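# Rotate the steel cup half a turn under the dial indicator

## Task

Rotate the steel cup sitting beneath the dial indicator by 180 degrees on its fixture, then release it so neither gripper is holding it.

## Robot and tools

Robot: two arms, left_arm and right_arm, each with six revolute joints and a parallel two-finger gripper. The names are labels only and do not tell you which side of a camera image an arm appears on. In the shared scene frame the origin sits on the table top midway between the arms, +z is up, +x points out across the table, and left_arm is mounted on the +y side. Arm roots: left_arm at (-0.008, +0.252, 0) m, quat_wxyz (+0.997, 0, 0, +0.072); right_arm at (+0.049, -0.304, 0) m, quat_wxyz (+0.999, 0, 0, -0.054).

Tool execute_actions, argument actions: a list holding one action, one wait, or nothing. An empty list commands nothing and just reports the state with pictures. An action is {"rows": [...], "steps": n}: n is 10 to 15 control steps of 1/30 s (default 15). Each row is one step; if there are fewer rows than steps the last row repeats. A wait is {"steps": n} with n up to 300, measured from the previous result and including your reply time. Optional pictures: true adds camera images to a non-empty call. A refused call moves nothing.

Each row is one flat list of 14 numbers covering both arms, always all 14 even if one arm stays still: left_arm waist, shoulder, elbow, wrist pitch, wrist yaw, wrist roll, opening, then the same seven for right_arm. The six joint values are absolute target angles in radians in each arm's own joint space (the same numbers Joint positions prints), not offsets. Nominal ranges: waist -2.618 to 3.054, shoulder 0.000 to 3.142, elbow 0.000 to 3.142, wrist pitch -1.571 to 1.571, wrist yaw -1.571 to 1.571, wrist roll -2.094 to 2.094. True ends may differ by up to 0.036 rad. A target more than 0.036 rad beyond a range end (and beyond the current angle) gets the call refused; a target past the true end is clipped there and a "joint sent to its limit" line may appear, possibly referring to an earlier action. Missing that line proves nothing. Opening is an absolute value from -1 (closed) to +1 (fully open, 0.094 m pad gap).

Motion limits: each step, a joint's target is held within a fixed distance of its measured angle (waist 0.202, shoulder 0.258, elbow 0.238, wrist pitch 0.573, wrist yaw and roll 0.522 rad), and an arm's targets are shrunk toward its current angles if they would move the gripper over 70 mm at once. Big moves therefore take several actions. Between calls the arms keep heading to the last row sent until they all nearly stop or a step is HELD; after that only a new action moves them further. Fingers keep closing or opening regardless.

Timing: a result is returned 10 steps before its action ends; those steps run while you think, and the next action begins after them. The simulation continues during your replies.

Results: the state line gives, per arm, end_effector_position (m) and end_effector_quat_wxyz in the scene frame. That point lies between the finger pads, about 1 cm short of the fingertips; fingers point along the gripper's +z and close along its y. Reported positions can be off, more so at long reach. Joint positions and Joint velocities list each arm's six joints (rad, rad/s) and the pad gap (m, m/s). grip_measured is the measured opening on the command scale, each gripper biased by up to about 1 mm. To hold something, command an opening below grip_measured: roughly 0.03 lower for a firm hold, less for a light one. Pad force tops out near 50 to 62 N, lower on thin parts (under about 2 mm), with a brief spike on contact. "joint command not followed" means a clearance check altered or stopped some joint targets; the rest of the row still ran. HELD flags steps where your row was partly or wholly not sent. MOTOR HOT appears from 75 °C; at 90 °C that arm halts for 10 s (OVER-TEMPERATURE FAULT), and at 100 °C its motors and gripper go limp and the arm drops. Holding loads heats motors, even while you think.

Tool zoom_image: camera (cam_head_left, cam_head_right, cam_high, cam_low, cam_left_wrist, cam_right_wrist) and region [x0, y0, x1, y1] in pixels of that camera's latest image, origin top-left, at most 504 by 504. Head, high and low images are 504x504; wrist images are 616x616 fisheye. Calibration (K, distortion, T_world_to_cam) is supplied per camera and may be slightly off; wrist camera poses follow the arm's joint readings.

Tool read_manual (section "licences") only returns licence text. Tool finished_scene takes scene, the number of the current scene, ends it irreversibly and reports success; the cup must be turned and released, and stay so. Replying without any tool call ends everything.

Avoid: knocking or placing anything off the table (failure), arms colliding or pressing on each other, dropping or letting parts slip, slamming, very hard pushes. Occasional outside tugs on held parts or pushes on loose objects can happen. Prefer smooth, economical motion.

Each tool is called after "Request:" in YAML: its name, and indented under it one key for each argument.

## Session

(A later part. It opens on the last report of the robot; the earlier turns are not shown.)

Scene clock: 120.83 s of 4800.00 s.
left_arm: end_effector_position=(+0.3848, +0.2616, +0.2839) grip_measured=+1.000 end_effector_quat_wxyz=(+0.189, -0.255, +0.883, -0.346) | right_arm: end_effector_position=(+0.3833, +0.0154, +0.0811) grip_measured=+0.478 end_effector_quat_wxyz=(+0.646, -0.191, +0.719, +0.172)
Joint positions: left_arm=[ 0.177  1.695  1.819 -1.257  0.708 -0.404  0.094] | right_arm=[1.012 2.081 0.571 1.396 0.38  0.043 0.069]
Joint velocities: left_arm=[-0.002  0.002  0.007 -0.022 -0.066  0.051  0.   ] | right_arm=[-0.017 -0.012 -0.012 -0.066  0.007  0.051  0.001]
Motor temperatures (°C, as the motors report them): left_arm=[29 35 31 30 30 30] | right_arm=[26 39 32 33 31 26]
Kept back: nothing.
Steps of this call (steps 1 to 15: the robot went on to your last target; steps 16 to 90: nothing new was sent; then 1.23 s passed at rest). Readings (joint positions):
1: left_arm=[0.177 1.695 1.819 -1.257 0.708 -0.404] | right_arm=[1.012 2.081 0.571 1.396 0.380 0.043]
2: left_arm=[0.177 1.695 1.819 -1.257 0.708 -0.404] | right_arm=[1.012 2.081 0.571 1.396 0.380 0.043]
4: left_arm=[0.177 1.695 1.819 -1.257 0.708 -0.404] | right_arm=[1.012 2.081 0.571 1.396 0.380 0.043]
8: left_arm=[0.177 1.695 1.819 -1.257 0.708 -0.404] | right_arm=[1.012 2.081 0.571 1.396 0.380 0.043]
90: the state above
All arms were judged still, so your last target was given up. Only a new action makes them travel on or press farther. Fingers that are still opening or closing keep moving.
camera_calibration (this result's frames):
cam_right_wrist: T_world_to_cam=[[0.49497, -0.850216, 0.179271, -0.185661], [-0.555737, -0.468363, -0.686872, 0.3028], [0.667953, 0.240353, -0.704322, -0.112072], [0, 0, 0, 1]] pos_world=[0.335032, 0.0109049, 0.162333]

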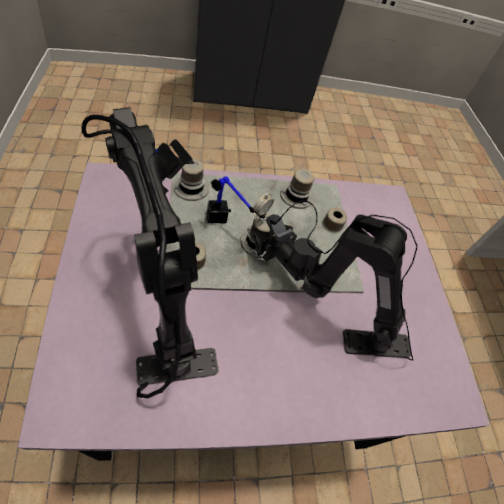

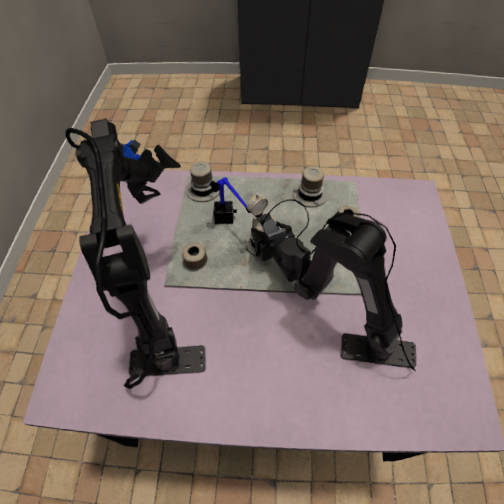

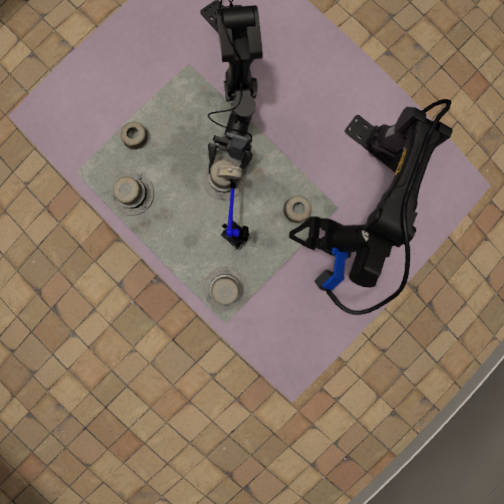

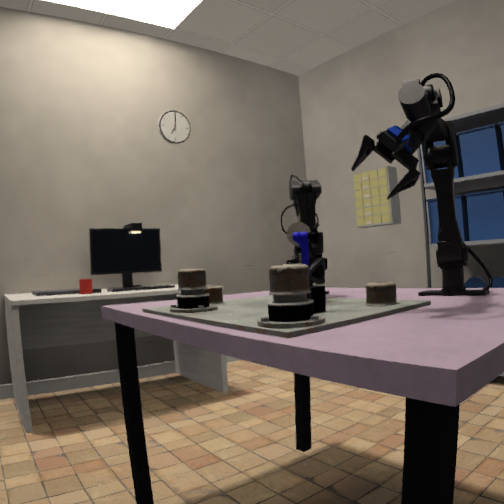

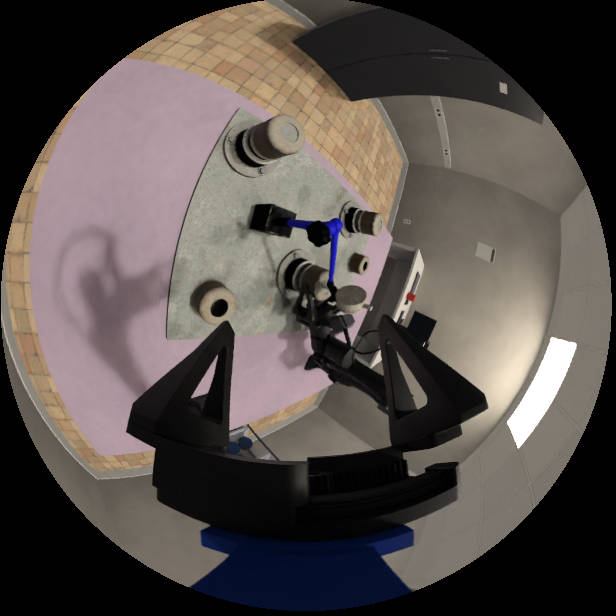

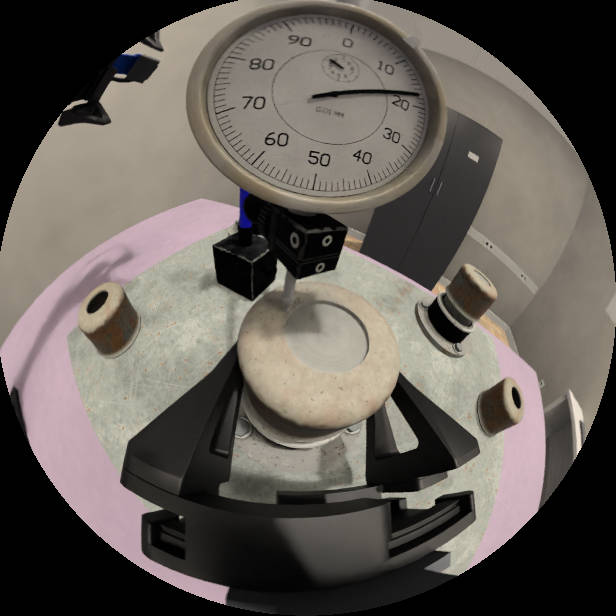

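Request:
zoom_image:
  camera: "cam_right_wrist"
  region: [240, 340, 400, 440]

Request:
zoom_image:
  camera: "cam_high"
  region: [180, 130, 280, 230]

Region (240, 340, 400, 440) of cam_right_wrist's 616x616 image, scaled by 3.150, with more detail than that image has; it fills the top 315 rows of this view, and the rest is white.

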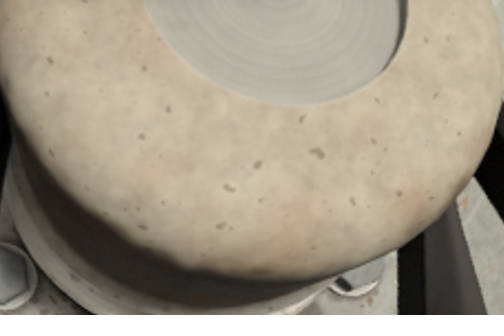

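Region (180, 130, 280, 230) of cam_high's 504x504 image, scaled by 5.040, with more detail than that image has.

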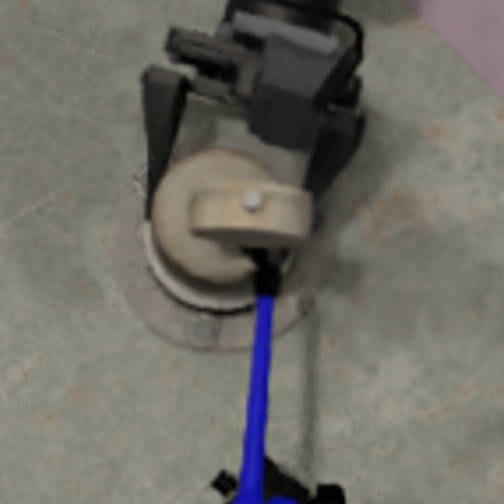

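Request:
execute_actions:
  actions:
    - {"rows": [[0.177,1.695,1.819,-1.257,0.708,-0.404,1,1.012,2.085,0.575,1.398,0.380,0.043,0.52],[0.177,1.695,1.819,-1.257,0.708,-0.404,1,1.012,2.085,0.575,1.398,0.380,0.043,0.64],[0.177,1.695,1.819,-1.257,0.708,-0.404,1,1.012,2.085,0.573,1.398,0.380,0.043,0.78],[0.177,1.695,1.819,-1.257,0.708,-0.404,1,1.012,2.085,0.569,1.400,0.376,0.042,0.90],[0.177,1.695,1.819,-1.257,0.708,-0.404,1,1.007,2.085,0.5630,1.4054,0.3641,0.0373,1.0],[0.177,1.695,1.819,-1.257,0.708,-0.404,1,1.003,2.085,0.5570,1.4093,0.3489,0.0359,1.0],[0.177,1.695,1.819,-1.257,0.708,-0.404,1,1.0018,2.085,0.5549,1.4155,0.3302,0.0335,1.0],[0.177,1.695,1.819,-1.257,0.708,-0.404,1,0.9988,2.085,0.5543,1.4240,0.3035,0.0302,1.0],[0.177,1.695,1.819,-1.257,0.708,-0.404,1,0.9929,2.085,0.5530,1.4339,0.2687,0.0260,1.0],[0.177,1.695,1.819,-1.257,0.708,-0.404,1,0.9842,2.085,0.5493,1.4452,0.2257,0.0210,1.0],[0.177,1.695,1.819,-1.257,0.708,-0.404,1,0.9730,2.085,0.5433,1.4546,0.1783,0.0157,1.0],[0.177,1.695,1.819,-1.257,0.708,-0.404,1,0.9586,2.085,0.5364,1.4604,0.1298,0.0105,1.0],[0.177,1.695,1.819,-1.257,0.708,-0.404,1,0.9413,2.085,0.5291,1.4642,0.0811,0.0053,1.0],[0.177,1.695,1.819,-1.257,0.708,-0.404,1,0.9231,2.085,0.5239,1.4657,0.0322,0.0001,1.0],[0.177,1.695,1.819,-1.257,0.708,-0.404,1,0.9047,2.085,0.5205,1.4646,-0.0167,-0.0051,1.0]], "steps": 15}

Request:
execute_actions:
  actions:
    - {"rows": [[0.177,1.695,1.819,-1.257,0.708,-0.404,1,0.8862,2.085,0.5181,1.4619,-0.0657,-0.0102,1.0],[0.177,1.695,1.819,-1.257,0.708,-0.404,1,0.8676,2.085,0.5258,1.4575,-0.1145,-0.0154,1.0],[0.177,1.695,1.819,-1.257,0.708,-0.404,1,0.8489,2.085,0.5356,1.4527,-0.1632,-0.0206,1.0],[0.177,1.695,1.819,-1.257,0.708,-0.404,1,0.8303,2.0875,0.5466,1.4475,-0.2118,-0.0259,1.0],[0.177,1.695,1.819,-1.257,0.708,-0.404,1,0.8118,2.090,0.5566,1.4402,-0.2601,-0.0312,1.0],[0.177,1.695,1.819,-1.257,0.708,-0.404,1,0.7934,2.0925,0.5587,1.4317,-0.3081,-0.0366,1.0],[0.177,1.695,1.819,-1.257,0.708,-0.404,1,0.7751,2.095,0.5618,1.4215,-0.3557,-0.0421,1.0],[0.177,1.695,1.819,-1.257,0.708,-0.404,1,0.7572,2.0975,0.5661,1.4096,-0.4030,-0.0478,1.0],[0.177,1.695,1.819,-1.257,0.708,-0.404,1,0.7396,2.100,0.5724,1.3966,-0.4498,-0.0536,1.0],[0.177,1.695,1.819,-1.257,0.708,-0.404,1,0.7224,2.1025,0.5797,1.3817,-0.4961,-0.0597,1.0],[0.177,1.695,1.819,-1.257,0.708,-0.404,1,0.7055,2.105,0.5880,1.3704,-0.5419,-0.0660,1.0],[0.177,1.695,1.819,-1.257,0.708,-0.404,1,0.6891,2.1075,0.5973,1.3586,-0.5871,-0.0725,1.0],[0.177,1.695,1.819,-1.257,0.708,-0.404,1,0.6733,2.110,0.6076,1.3458,-0.6317,-0.0793,1.0],[0.177,1.695,1.819,-1.257,0.708,-0.404,1,0.6579,2.110,0.6188,1.3319,-0.6757,-0.0865,1.0],[0.177,1.695,1.819,-1.257,0.708,-0.404,1,0.6431,2.1105,0.6310,1.3168,-0.7190,-0.0941,1.0]], "steps": 15}

Request:
execute_actions:
  actions:
    - {"rows": [[0.177,1.695,1.819,-1.257,0.708,-0.404,1,0.6289,2.1113,0.6440,1.3007,-0.7618,-0.1020,1.0],[0.177,1.695,1.819,-1.257,0.708,-0.404,1,0.6153,2.1143,0.6580,1.2835,-0.8039,-0.1105,1.0],[0.177,1.695,1.819,-1.257,0.708,-0.404,1,0.6024,2.1187,0.6727,1.2649,-0.8453,-0.1198,1.0],[0.177,1.695,1.819,-1.257,0.708,-0.404,1,0.5900,2.1233,0.6883,1.2449,-0.8861,-0.1297,1.0],[0.177,1.695,1.819,-1.257,0.708,-0.404,1,0.5783,2.1281,0.7047,1.2236,-0.9262,-0.1404,1.0],[0.177,1.695,1.819,-1.257,0.708,-0.404,1,0.5672,2.1331,0.7219,1.2009,-0.9655,-0.1518,1.0],[0.177,1.695,1.819,-1.257,0.708,-0.404,1,0.5567,2.1384,0.7398,1.1750,-1.0042,-0.1648,1.0],[0.177,1.695,1.819,-1.257,0.708,-0.404,1,0.5469,2.1433,0.7586,1.1468,-1.0422,-0.1792,1.0],[0.177,1.695,1.819,-1.257,0.708,-0.404,1,0.5377,2.1484,0.7780,1.1166,-1.0795,-0.1949,1.0],[0.177,1.695,1.819,-1.257,0.708,-0.404,1,0.5292,2.1536,0.7982,1.0866,-1.1112,-0.2108,1.0],[0.177,1.695,1.819,-1.257,0.708,-0.404,1,0.5212,2.1588,0.8192,1.0580,-1.1380,-0.2264,1.0],[0.177,1.695,1.819,-1.257,0.708,-0.404,1,0.5146,2.1639,0.8408,1.0328,-1.1595,-0.2404,1.0],[0.177,1.695,1.819,-1.257,0.708,-0.404,1,0.5094,2.1682,0.8599,1.0128,-1.1759,-0.2521,1.0],[0.177,1.695,1.819,-1.257,0.708,-0.404,1,0.5049,2.1718,0.8767,0.9978,-1.1878,-0.2610,1.0],[0.177,1.695,1.819,-1.257,0.708,-0.404,1,0.5016,2.1750,0.8905,0.9897,-1.1940,-0.2660,1.0]], "steps": 15}

Request:
execute_actions:
  actions:
    - {"rows": [[0.177,1.695,1.819,-1.257,0.708,-0.404,1,0.4991,2.1775,0.9007,0.9867,-1.1960,-0.2676,0.95],[0.177,1.695,1.819,-1.257,0.708,-0.404,1,0.4976,2.1791,0.9074,0.9867,-1.1960,-0.2676,0.90],[0.177,1.695,1.819,-1.257,0.708,-0.404,1,0.4970,2.1798,0.9106,0.9867,-1.1960,-0.2676,0.85],[0.177,1.695,1.819,-1.257,0.708,-0.404,1,0.4968,2.1800,0.9112,0.9867,-1.1960,-0.2676,0.80],[0.177,1.695,1.819,-1.257,0.708,-0.404,1,0.4968,2.1800,0.9112,0.9867,-1.1960,-0.2676,0.76],[0.177,1.695,1.819,-1.257,0.708,-0.404,1,0.4968,2.1800,0.9112,0.9867,-1.1960,-0.2676,0.72],[0.177,1.695,1.819,-1.257,0.708,-0.404,1,0.4968,2.1800,0.9112,0.9867,-1.1960,-0.2676,0.69],[0.177,1.695,1.819,-1.257,0.708,-0.404,1,0.4968,2.1800,0.9112,0.9867,-1.1960,-0.2676,0.67],[0.177,1.695,1.819,-1.257,0.708,-0.404,1,0.4968,2.1800,0.9112,0.9867,-1.1960,-0.2676,0.65],[0.177,1.695,1.819,-1.257,0.708,-0.404,1,0.4968,2.1800,0.9112,0.9867,-1.1960,-0.2676,0.64]], "steps": 10}

Request:
execute_actions:
  actions:
    - {"steps": 16}
  pictures: true

Scene clock: 152.80 s of 4800.00 s.
left_arm: end_effector_position=(+0.3848, +0.2616, +0.2839) grip_measured=+1.000 end_effector_quat_wxyz=(+0.189, -0.255, +0.883, -0.346) | right_arm: end_effector_position=(+0.3832, +0.0155, +0.0811) grip_measured=+0.960 end_effector_quat_wxyz=(+0.646, -0.192, +0.719, +0.172)
Joint positions: left_arm=[ 0.177  1.695  1.819 -1.257  0.708 -0.404  0.094] | right_arm=[1.012 2.081 0.571 1.396 0.379 0.043 0.092]
Joint velocities: left_arm=[ 0.002  0.012 -0.002  0.007 -0.066 -0.007  0.   ] | right_arm=[ 0.002  0.007  0.012 -0.007 -0.066  0.007  0.114]
Motor temperatures (°C, as the motors report them): left_arm=[29 36 32 31 30 30] | right_arm=[27 36 33 35 31 26]
Steps of this call (steps 1 to 90: nothing new was sent; then 28.80 s passed at rest; steps 91 to 95: the first 5 steps of this action). Readings (joint positions):
91: left_arm=[0.177 1.695 1.819 -1.257 0.708 -0.404] | right_arm=[1.012 2.081 0.571 1.396 0.380 0.043]
92: left_arm=[0.177 1.695 1.819 -1.257 0.708 -0.404] | right_arm=[1.012 2.081 0.571 1.396 0.380 0.043]
94: left_arm=[0.177 1.695 1.819 -1.257 0.708 -0.404] | right_arm=[1.012 2.081 0.571 1.396 0.380 0.043]
95: the state above

Scene clock: 153.30 s of 4800.00 s.
left_arm: end_effector_position=(+0.3848, +0.2616, +0.2839) grip_measured=+1.000 end_effector_quat_wxyz=(+0.189, -0.255, +0.883, -0.346) | right_arm: end_effector_position=(+0.3807, +0.0176, +0.0797) grip_measured=+1.000 end_effector_quat_wxyz=(+0.616, -0.291, +0.684, +0.262)
Joint positions: left_arm=[ 0.177  1.695  1.819 -1.257  0.708 -0.404  0.094] | right_arm=[ 0.852  2.081  0.536  1.441 -0.061 -0.006  0.094]
Joint velocities: left_arm=[-0.012 -0.007 -0.007  0.022 -0.037  0.007  0.   ] | right_arm=[-0.54   0.012 -0.002 -0.022 -1.311 -0.227  0.   ]
Motor temperatures (°C, as the motors report them): left_arm=[29 36 32 31 30 30] | right_arm=[27 36 33 35 31 26]
Steps of this call (steps 1 to 10: the last 10 steps of your previous action; steps 11 to 15: the first 5 steps of this action). Readings (joint positions):
11: left_arm=[0.177 1.695 1.819 -1.257 0.708 -0.404] | right_arm=[0.930 2.081 0.539 1.440 0.115 0.013]
12: left_arm=[0.177 1.695 1.819 -1.257 0.708 -0.404] | right_arm=[0.911 2.081 0.536 1.440 0.072 0.009]
14: left_arm=[0.177 1.695 1.819 -1.257 0.708 -0.404] | right_arm=[0.871 2.081 0.536 1.440 -0.016 -0.001]
15: the state above

Scene clock: 153.80 s of 4800.00 s.
left_arm: end_effector_position=(+0.3848, +0.2616, +0.2839) grip_measured=+1.000 end_effector_quat_wxyz=(+0.189, -0.255, +0.883, -0.346) | right_arm: end_effector_position=(+0.3816, +0.0162, +0.0898) grip_measured=+1.000 end_effector_quat_wxyz=(+0.555, -0.436, +0.593, +0.388)
Joint positions: left_arm=[ 0.177  1.695  1.819 -1.257  0.708 -0.404  0.094] | right_arm=[ 0.609  2.095  0.661  1.321 -0.74  -0.1    0.094]
Joint velocities: left_arm=[ 0.002 -0.002 -0.022  0.007  0.051  0.051  0.   ] | right_arm=[-0.354  0.183  0.442 -0.447 -1.267 -0.3    0.   ]
Motor temperatures (°C, as the motors report them): left_arm=[29 36 32 31 30 30] | right_arm=[27 36 33 35 31 26]
Steps of this call (steps 1 to 10: the last 10 steps of your previous action; steps 11 to 15: the first 5 steps of this action). Readings (joint positions):
11: left_arm=[0.177 1.695 1.819 -1.257 0.708 -0.404] | right_arm=[0.663 2.081 0.604 1.373 -0.567 -0.069]
12: left_arm=[0.177 1.695 1.819 -1.257 0.708 -0.404] | right_arm=[0.649 2.082 0.617 1.361 -0.611 -0.076]
14: left_arm=[0.177 1.695 1.819 -1.257 0.708 -0.404] | right_arm=[0.621 2.090 0.646 1.336 -0.698 -0.091]
15: the state above

Scene clock: 154.13 s of 4800.00 s.
left_arm: end_effector_position=(+0.3848, +0.2616, +0.2839) grip_measured=+1.000 end_effector_quat_wxyz=(+0.189, -0.255, +0.883, -0.346) | right_arm: end_effector_position=(+0.3852, +0.0157, +0.0869) grip_measured=+1.000 end_effector_quat_wxyz=(-0.496, +0.515, -0.532, -0.453)
Joint positions: left_arm=[ 0.177  1.695  1.819 -1.257  0.708 -0.404  0.094] | right_arm=[ 0.518  2.15   0.845  1.095 -1.09  -0.216  0.094]
Joint velocities: left_arm=[-0.007  0.002 -0.012  0.022  0.037 -0.081  0.   ] | right_arm=[-0.129  0.115  0.481 -0.579 -0.579 -0.271  0.   ]
Motor temperatures (°C, as the motors report them): left_arm=[29 36 32 31 30 30] | right_arm=[27 36 33 35 31 26]
Kept back: the last 10 steps of this action.
Steps of this call (steps 1 to 10: the last 10 steps of your previous action). Readings (joint positions):
1: left_arm=[0.177 1.695 1.819 -1.257 0.708 -0.404] | right_arm=[0.597 2.101 0.677 1.303 -0.781 -0.109]
2: left_arm=[0.177 1.695 1.819 -1.257 0.708 -0.404] | right_arm=[0.585 2.107 0.694 1.284 -0.823 -0.118]
4: left_arm=[0.177 1.695 1.819 -1.257 0.708 -0.404] | right_arm=[0.564 2.119 0.728 1.239 -0.903 -0.141]
8: left_arm=[0.177 1.695 1.819 -1.257 0.708 -0.404] | right_arm=[0.530 2.141 0.807 1.138 -1.042 -0.193]
10: the state above

Scene clock: 154.67 s of 4800.00 s.
left_arm: end_effector_position=(+0.3848, +0.2616, +0.2839) grip_measured=+1.000 end_effector_quat_wxyz=(+0.189, -0.255, +0.883, -0.346) | right_arm: end_effector_position=(+0.3812, +0.0161, +0.0881) grip_measured=+0.643 end_effector_quat_wxyz=(-0.478, +0.536, -0.510, -0.474)
Joint positions: left_arm=[ 0.177  1.695  1.819 -1.257  0.708 -0.404  0.094] | right_arm=[ 0.507  2.159  0.892  1.017 -1.181 -0.262  0.077]
Joint velocities: left_arm=[-0.002  0.017 -0.007 -0.007  0.037 -0.022  0.   ] | right_arm=[ 0.002 -0.007 -0.007  0.007 -0.095 -0.11   0.001]
Motor temperatures (°C, as the motors report them): left_arm=[29 36 32 31 30 30] | right_arm=[27 36 33 35 31 26]
Kept back: nothing.
Steps of this call (steps 1 to 10: the last 10 steps of your previous action; steps 11 to 16: the robot went on to your last target). Readings (joint positions):
1: left_arm=[0.177 1.695 1.819 -1.257 0.708 -0.404] | right_arm=[0.514 2.154 0.860 1.078 -1.108 -0.226]
2: left_arm=[0.177 1.695 1.819 -1.257 0.708 -0.404] | right_arm=[0.510 2.155 0.873 1.065 -1.123 -0.233]
4: left_arm=[0.177 1.695 1.819 -1.257 0.708 -0.404] | right_arm=[0.507 2.157 0.888 1.047 -1.147 -0.244]
8: left_arm=[0.177 1.695 1.819 -1.257 0.708 -0.404] | right_arm=[0.507 2.158 0.892 1.029 -1.169 -0.255]
16: the state above
camera_calibration (this result's frames):
cam_right_wrist: T_world_to_cam=[[0.977793, 0.0264135, 0.207903, -0.385933], [0.165972, -0.703311, -0.691235, 0.0357569], [0.127962, 0.710391, -0.692077, 0.0912651], [0, 0, 0, 1]] pos_world=[0.35975, -0.0294918, 0.168115]

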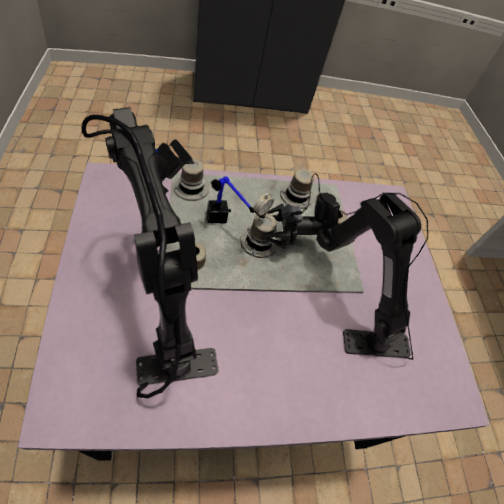

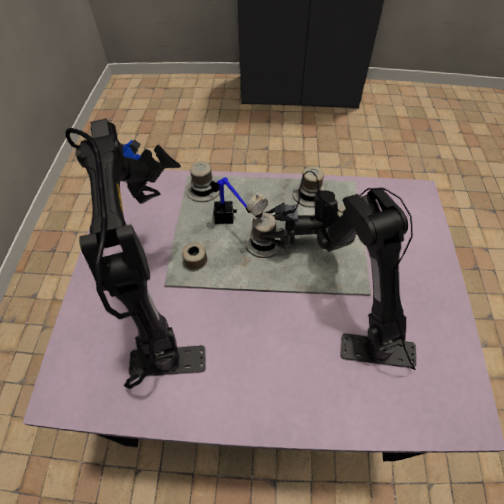

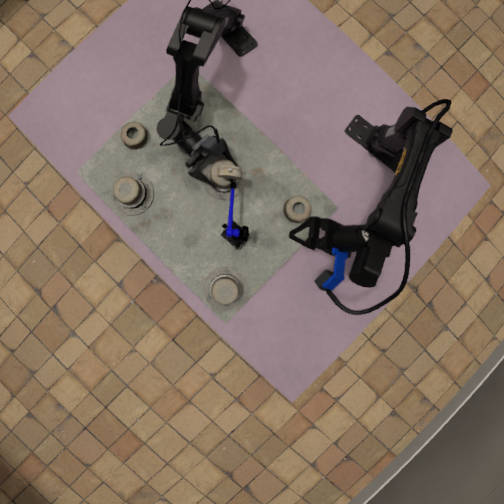

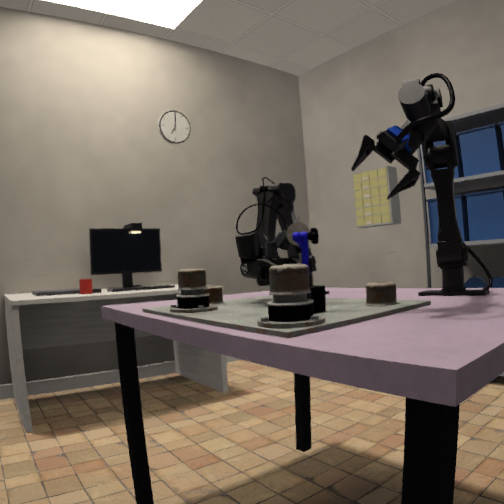

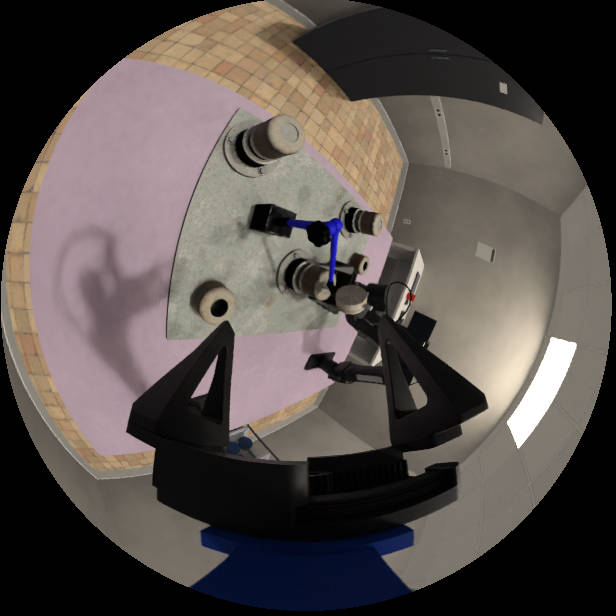

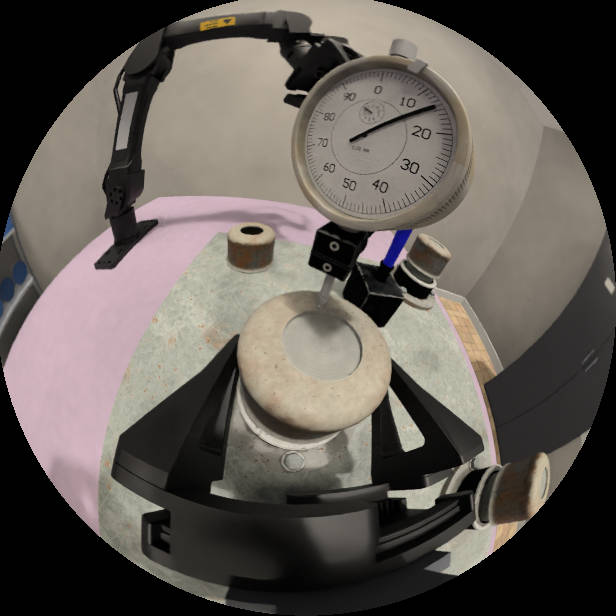

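Request:
zoom_image:
  camera: "cam_right_wrist"
  region: [220, 280, 410, 450]

Region (220, 280, 410, 450) of cam_right_wrist's 616x616 image, scaled by 2.653, with more detail than that image has; it fills the top 451 rows of this view, and the rest is white.

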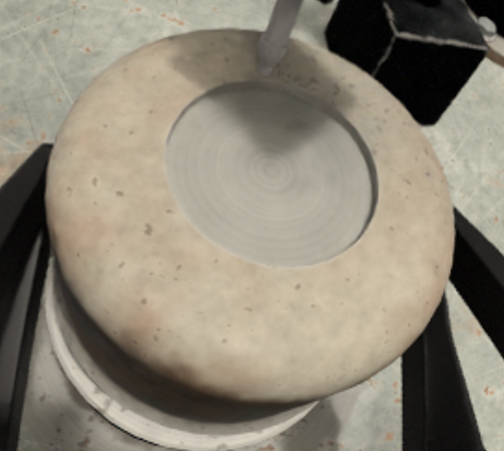

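Request:
execute_actions:
  actions:
    - {"rows": [[0.177,1.695,1.819,-1.257,0.708,-0.404,1,0.505,2.168,0.895,0.955,-1.186,-0.263,0.63],[0.177,1.695,1.819,-1.257,0.708,-0.404,1,0.505,2.168,0.895,0.935,-1.186,-0.263,0.62],[0.177,1.695,1.819,-1.257,0.708,-0.404,1,0.505,2.168,0.895,0.935,-1.186,-0.263,0.61],[0.177,1.695,1.819,-1.257,0.708,-0.404,1,0.505,2.168,0.895,0.935,-1.186,-0.263,0.60],[0.177,1.695,1.819,-1.257,0.708,-0.404,1,0.505,2.168,0.895,0.940,-1.186,-0.263,0.585],[0.177,1.695,1.819,-1.257,0.708,-0.404,1,0.505,2.168,0.895,0.947,-1.186,-0.263,0.57],[0.177,1.695,1.819,-1.257,0.708,-0.404,1,0.505,2.168,0.895,0.950,-1.186,-0.263,0.555],[0.177,1.695,1.819,-1.257,0.708,-0.404,1,0.505,2.168,0.895,0.950,-1.186,-0.263,0.54],[0.177,1.695,1.819,-1.257,0.708,-0.404,1,0.505,2.168,0.895,0.950,-1.186,-0.263,0.53],[0.177,1.695,1.819,-1.257,0.708,-0.404,1,0.505,2.168,0.895,0.950,-1.186,-0.263,0.52],[0.177,1.695,1.819,-1.257,0.708,-0.404,1,0.505,2.168,0.895,0.950,-1.186,-0.263,0.51],[0.177,1.695,1.819,-1.257,0.708,-0.404,1,0.505,2.168,0.895,0.950,-1.186,-0.263,0.50],[0.177,1.695,1.819,-1.257,0.708,-0.404,1,0.505,2.168,0.895,0.950,-1.186,-0.263,0.49],[0.177,1.695,1.819,-1.257,0.708,-0.404,1,0.505,2.168,0.895,0.950,-1.186,-0.263,0.48],[0.177,1.695,1.819,-1.257,0.708,-0.404,1,0.505,2.168,0.895,0.950,-1.186,-0.263,0.47]], "steps": 15}

Request:
execute_actions:
  actions:
    - {"rows": [[0.177,1.695,1.819,-1.257,0.708,-0.404,1,0.505,2.165,0.893,0.955,-1.186,-0.263,0.46],[0.177,1.695,1.819,-1.257,0.708,-0.404,1,0.505,2.160,0.890,0.962,-1.186,-0.263,0.45],[0.177,1.695,1.819,-1.257,0.708,-0.404,1,0.505,2.155,0.890,0.970,-1.186,-0.263,0.44]], "steps": 10}

Request:
execute_actions:
  actions:
    - {"steps": 10}
  pictures: true

Scene clock: 164.00 s of 4800.00 s.
left_arm: end_effector_position=(+0.3848, +0.2616, +0.2839) grip_measured=+1.000 end_effector_quat_wxyz=(+0.189, -0.255, +0.883, -0.346) | right_arm: end_effector_position=(+0.3797, +0.0156, +0.0837) grip_measured=+0.594 end_effector_quat_wxyz=(-0.467, +0.532, -0.520, -0.479)
Joint positions: left_arm=[ 0.177  1.695  1.819 -1.257  0.708 -0.404  0.094] | right_arm=[ 0.507  2.159  0.892  0.983 -1.183 -0.263  0.075]
Joint velocities: left_arm=[-0.007 -0.007 -0.002 -0.051 -0.007 -0.081  0.   ] | right_arm=[ 0.002  0.007 -0.007 -0.168 -0.007 -0.051 -0.012]
Motor temperatures (°C, as the motors report them): left_arm=[29 36 32 31 30 30] | right_arm=[27 36 34 35 31 26]
Steps of this call (steps 1 to 15: the robot went on to your last target; steps 16 to 90: nothing new was sent; then 6.17 s passed at rest; steps 91 to 95: the first 5 steps of this action). Readings (joint positions):
91: left_arm=[0.177 1.695 1.819 -1.257 0.708 -0.404] | right_arm=[0.507 2.159 0.892 1.012 -1.183 -0.263]
92: left_arm=[0.177 1.695 1.819 -1.257 0.708 -0.404] | right_arm=[0.507 2.159 0.892 1.004 -1.183 -0.263]
94: left_arm=[0.177 1.695 1.819 -1.257 0.708 -0.404] | right_arm=[0.507 2.159 0.892 0.988 -1.183 -0.263]
95: the state above

Scene clock: 164.33 s of 4800.00 s.
left_arm: end_effector_position=(+0.3848, +0.2616, +0.2839) grip_measured=+1.000 end_effector_quat_wxyz=(+0.189, -0.255, +0.883, -0.346) | right_arm: end_effector_position=(+0.3799, +0.0155, +0.0830) grip_measured=+0.487 end_effector_quat_wxyz=(-0.466, +0.531, -0.521, -0.479)
Joint positions: left_arm=[ 0.177  1.695  1.819 -1.257  0.708 -0.404  0.094] | right_arm=[ 0.507  2.159  0.892  0.979 -1.181 -0.263  0.07 ]
Joint velocities: left_arm=[ 0.007 -0.007 -0.007 -0.022 -0.022  0.051  0.   ] | right_arm=[ 0.002 -0.017  0.007  0.007 -0.066  0.066 -0.003]
Motor temperatures (°C, as the motors report them): left_arm=[29 36 32 31 30 30] | right_arm=[27 36 34 35 31 26]
Kept back: the last 10 steps of this action.
Steps of this call (steps 1 to 10: the last 10 steps of your previous action). Readings (joint positions):
1: left_arm=[0.177 1.695 1.819 -1.257 0.708 -0.404] | right_arm=[0.507 2.159 0.892 0.981 -1.183 -0.263]
2: left_arm=[0.177 1.695 1.819 -1.257 0.708 -0.404] | right_arm=[0.507 2.159 0.892 0.980 -1.183 -0.263]
4: left_arm=[0.177 1.695 1.819 -1.257 0.708 -0.404] | right_arm=[0.507 2.159 0.892 0.979 -1.183 -0.263]
8: left_arm=[0.177 1.695 1.819 -1.257 0.708 -0.404] | right_arm=[0.507 2.159 0.892 0.979 -1.181 -0.263]
10: the state above

Scene clock: 164.67 s of 4800.00 s.
left_arm: end_effector_position=(+0.3848, +0.2616, +0.2839) grip_measured=+1.000 end_effector_quat_wxyz=(+0.189, -0.255, +0.883, -0.346) | right_arm: end_effector_position=(+0.3799, +0.0155, +0.0830) grip_measured=+0.478 end_effector_quat_wxyz=(-0.466, +0.531, -0.521, -0.479)
Joint positions: left_arm=[ 0.177  1.695  1.819 -1.257  0.708 -0.404  0.094] | right_arm=[ 0.507  2.159  0.892  0.979 -1.181 -0.263  0.069]
Joint velocities: left_arm=[-0.012 -0.002 -0.012  0.022  0.022  0.007  0.   ] | right_arm=[-0.007 -0.007 -0.012 -0.022  0.037 -0.007 -0.   ]
Motor temperatures (°C, as the motors report them): left_arm=[29 36 32 31 30 30] | right_arm=[27 36 34 35 31 26]
Kept back: nothing.
Steps of this call (steps 1 to 10: the last 10 steps of your previous action). Readings (joint positions):
1: left_arm=[0.177 1.695 1.819 -1.257 0.708 -0.404] | right_arm=[0.507 2.159 0.892 0.979 -1.181 -0.263]
2: left_arm=[0.177 1.695 1.819 -1.257 0.708 -0.404] | right_arm=[0.507 2.159 0.892 0.979 -1.181 -0.263]
4: left_arm=[0.177 1.695 1.819 -1.257 0.708 -0.404] | right_arm=[0.507 2.159 0.892 0.979 -1.181 -0.263]
8: left_arm=[0.177 1.695 1.819 -1.257 0.708 -0.404] | right_arm=[0.507 2.159 0.892 0.979 -1.181 -0.263]
10: the state above
camera_calibration (this result's frames):
cam_right_wrist: T_world_to_cam=[[0.984228, 0.0293235, 0.17446, -0.38333], [0.142864, -0.713366, -0.686074, 0.0406227], [0.104336, 0.700177, -0.706304, 0.0986523], [0, 0, 0, 1]] pos_world=[0.361187, -0.0288547, 0.164424]

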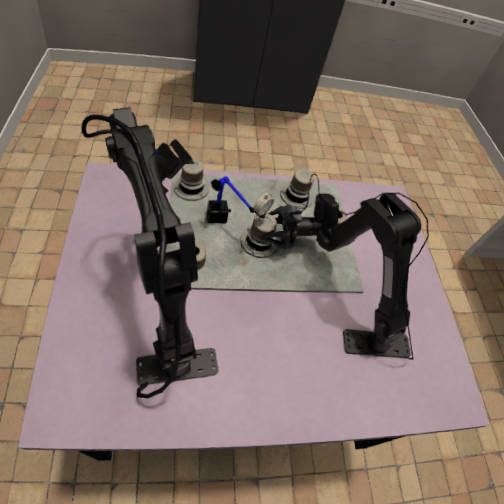

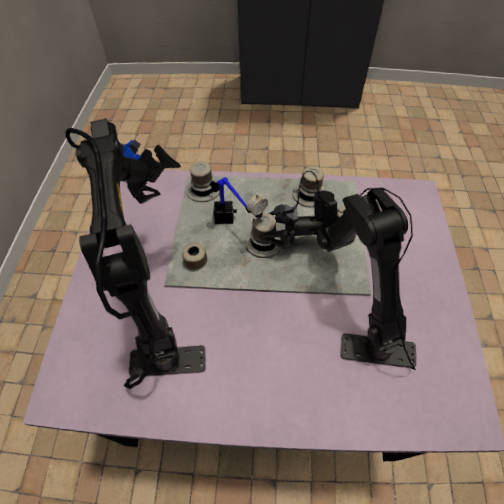

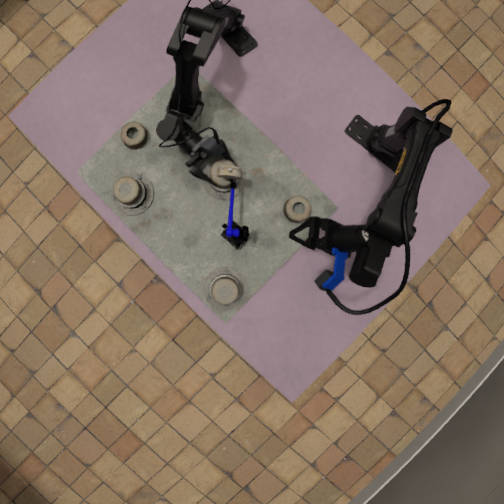

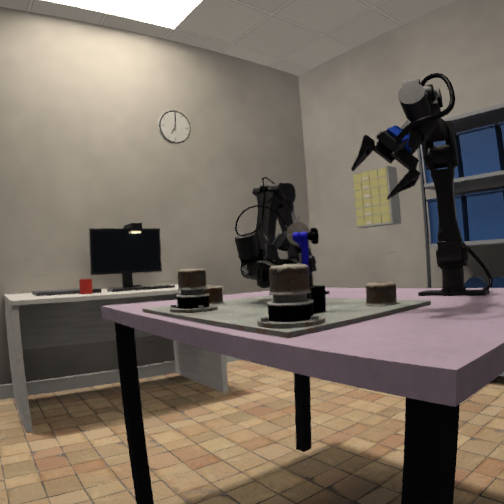

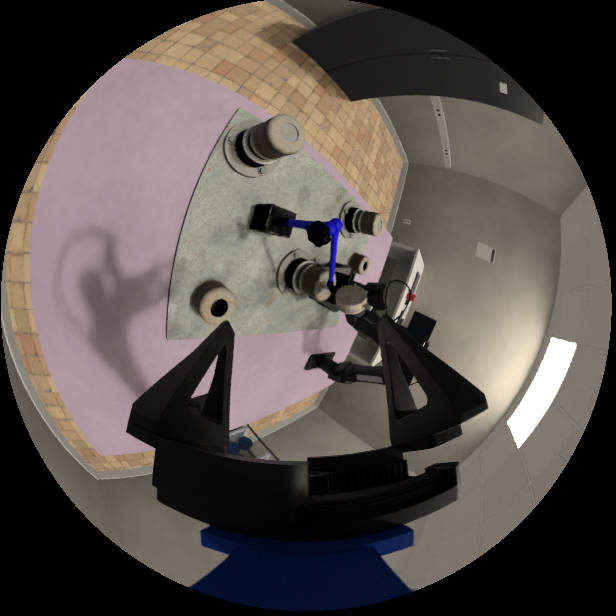

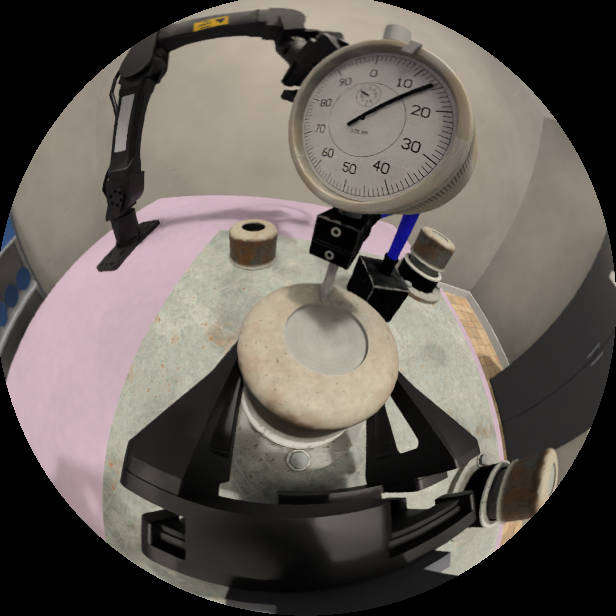

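Request:
zoom_image:
  camera: "cam_right_wrist"
  region: [220, 270, 410, 440]

Region (220, 270, 410, 440) of cam_right_wrist's 616x616 image, scaled by 2.653, with more detail than that image has; it fills the top 451 rows of this view, and the rest is white.

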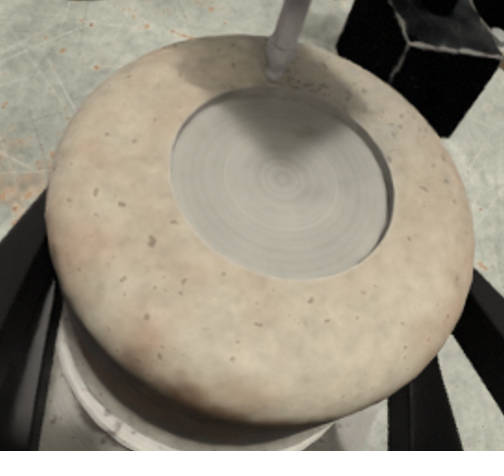

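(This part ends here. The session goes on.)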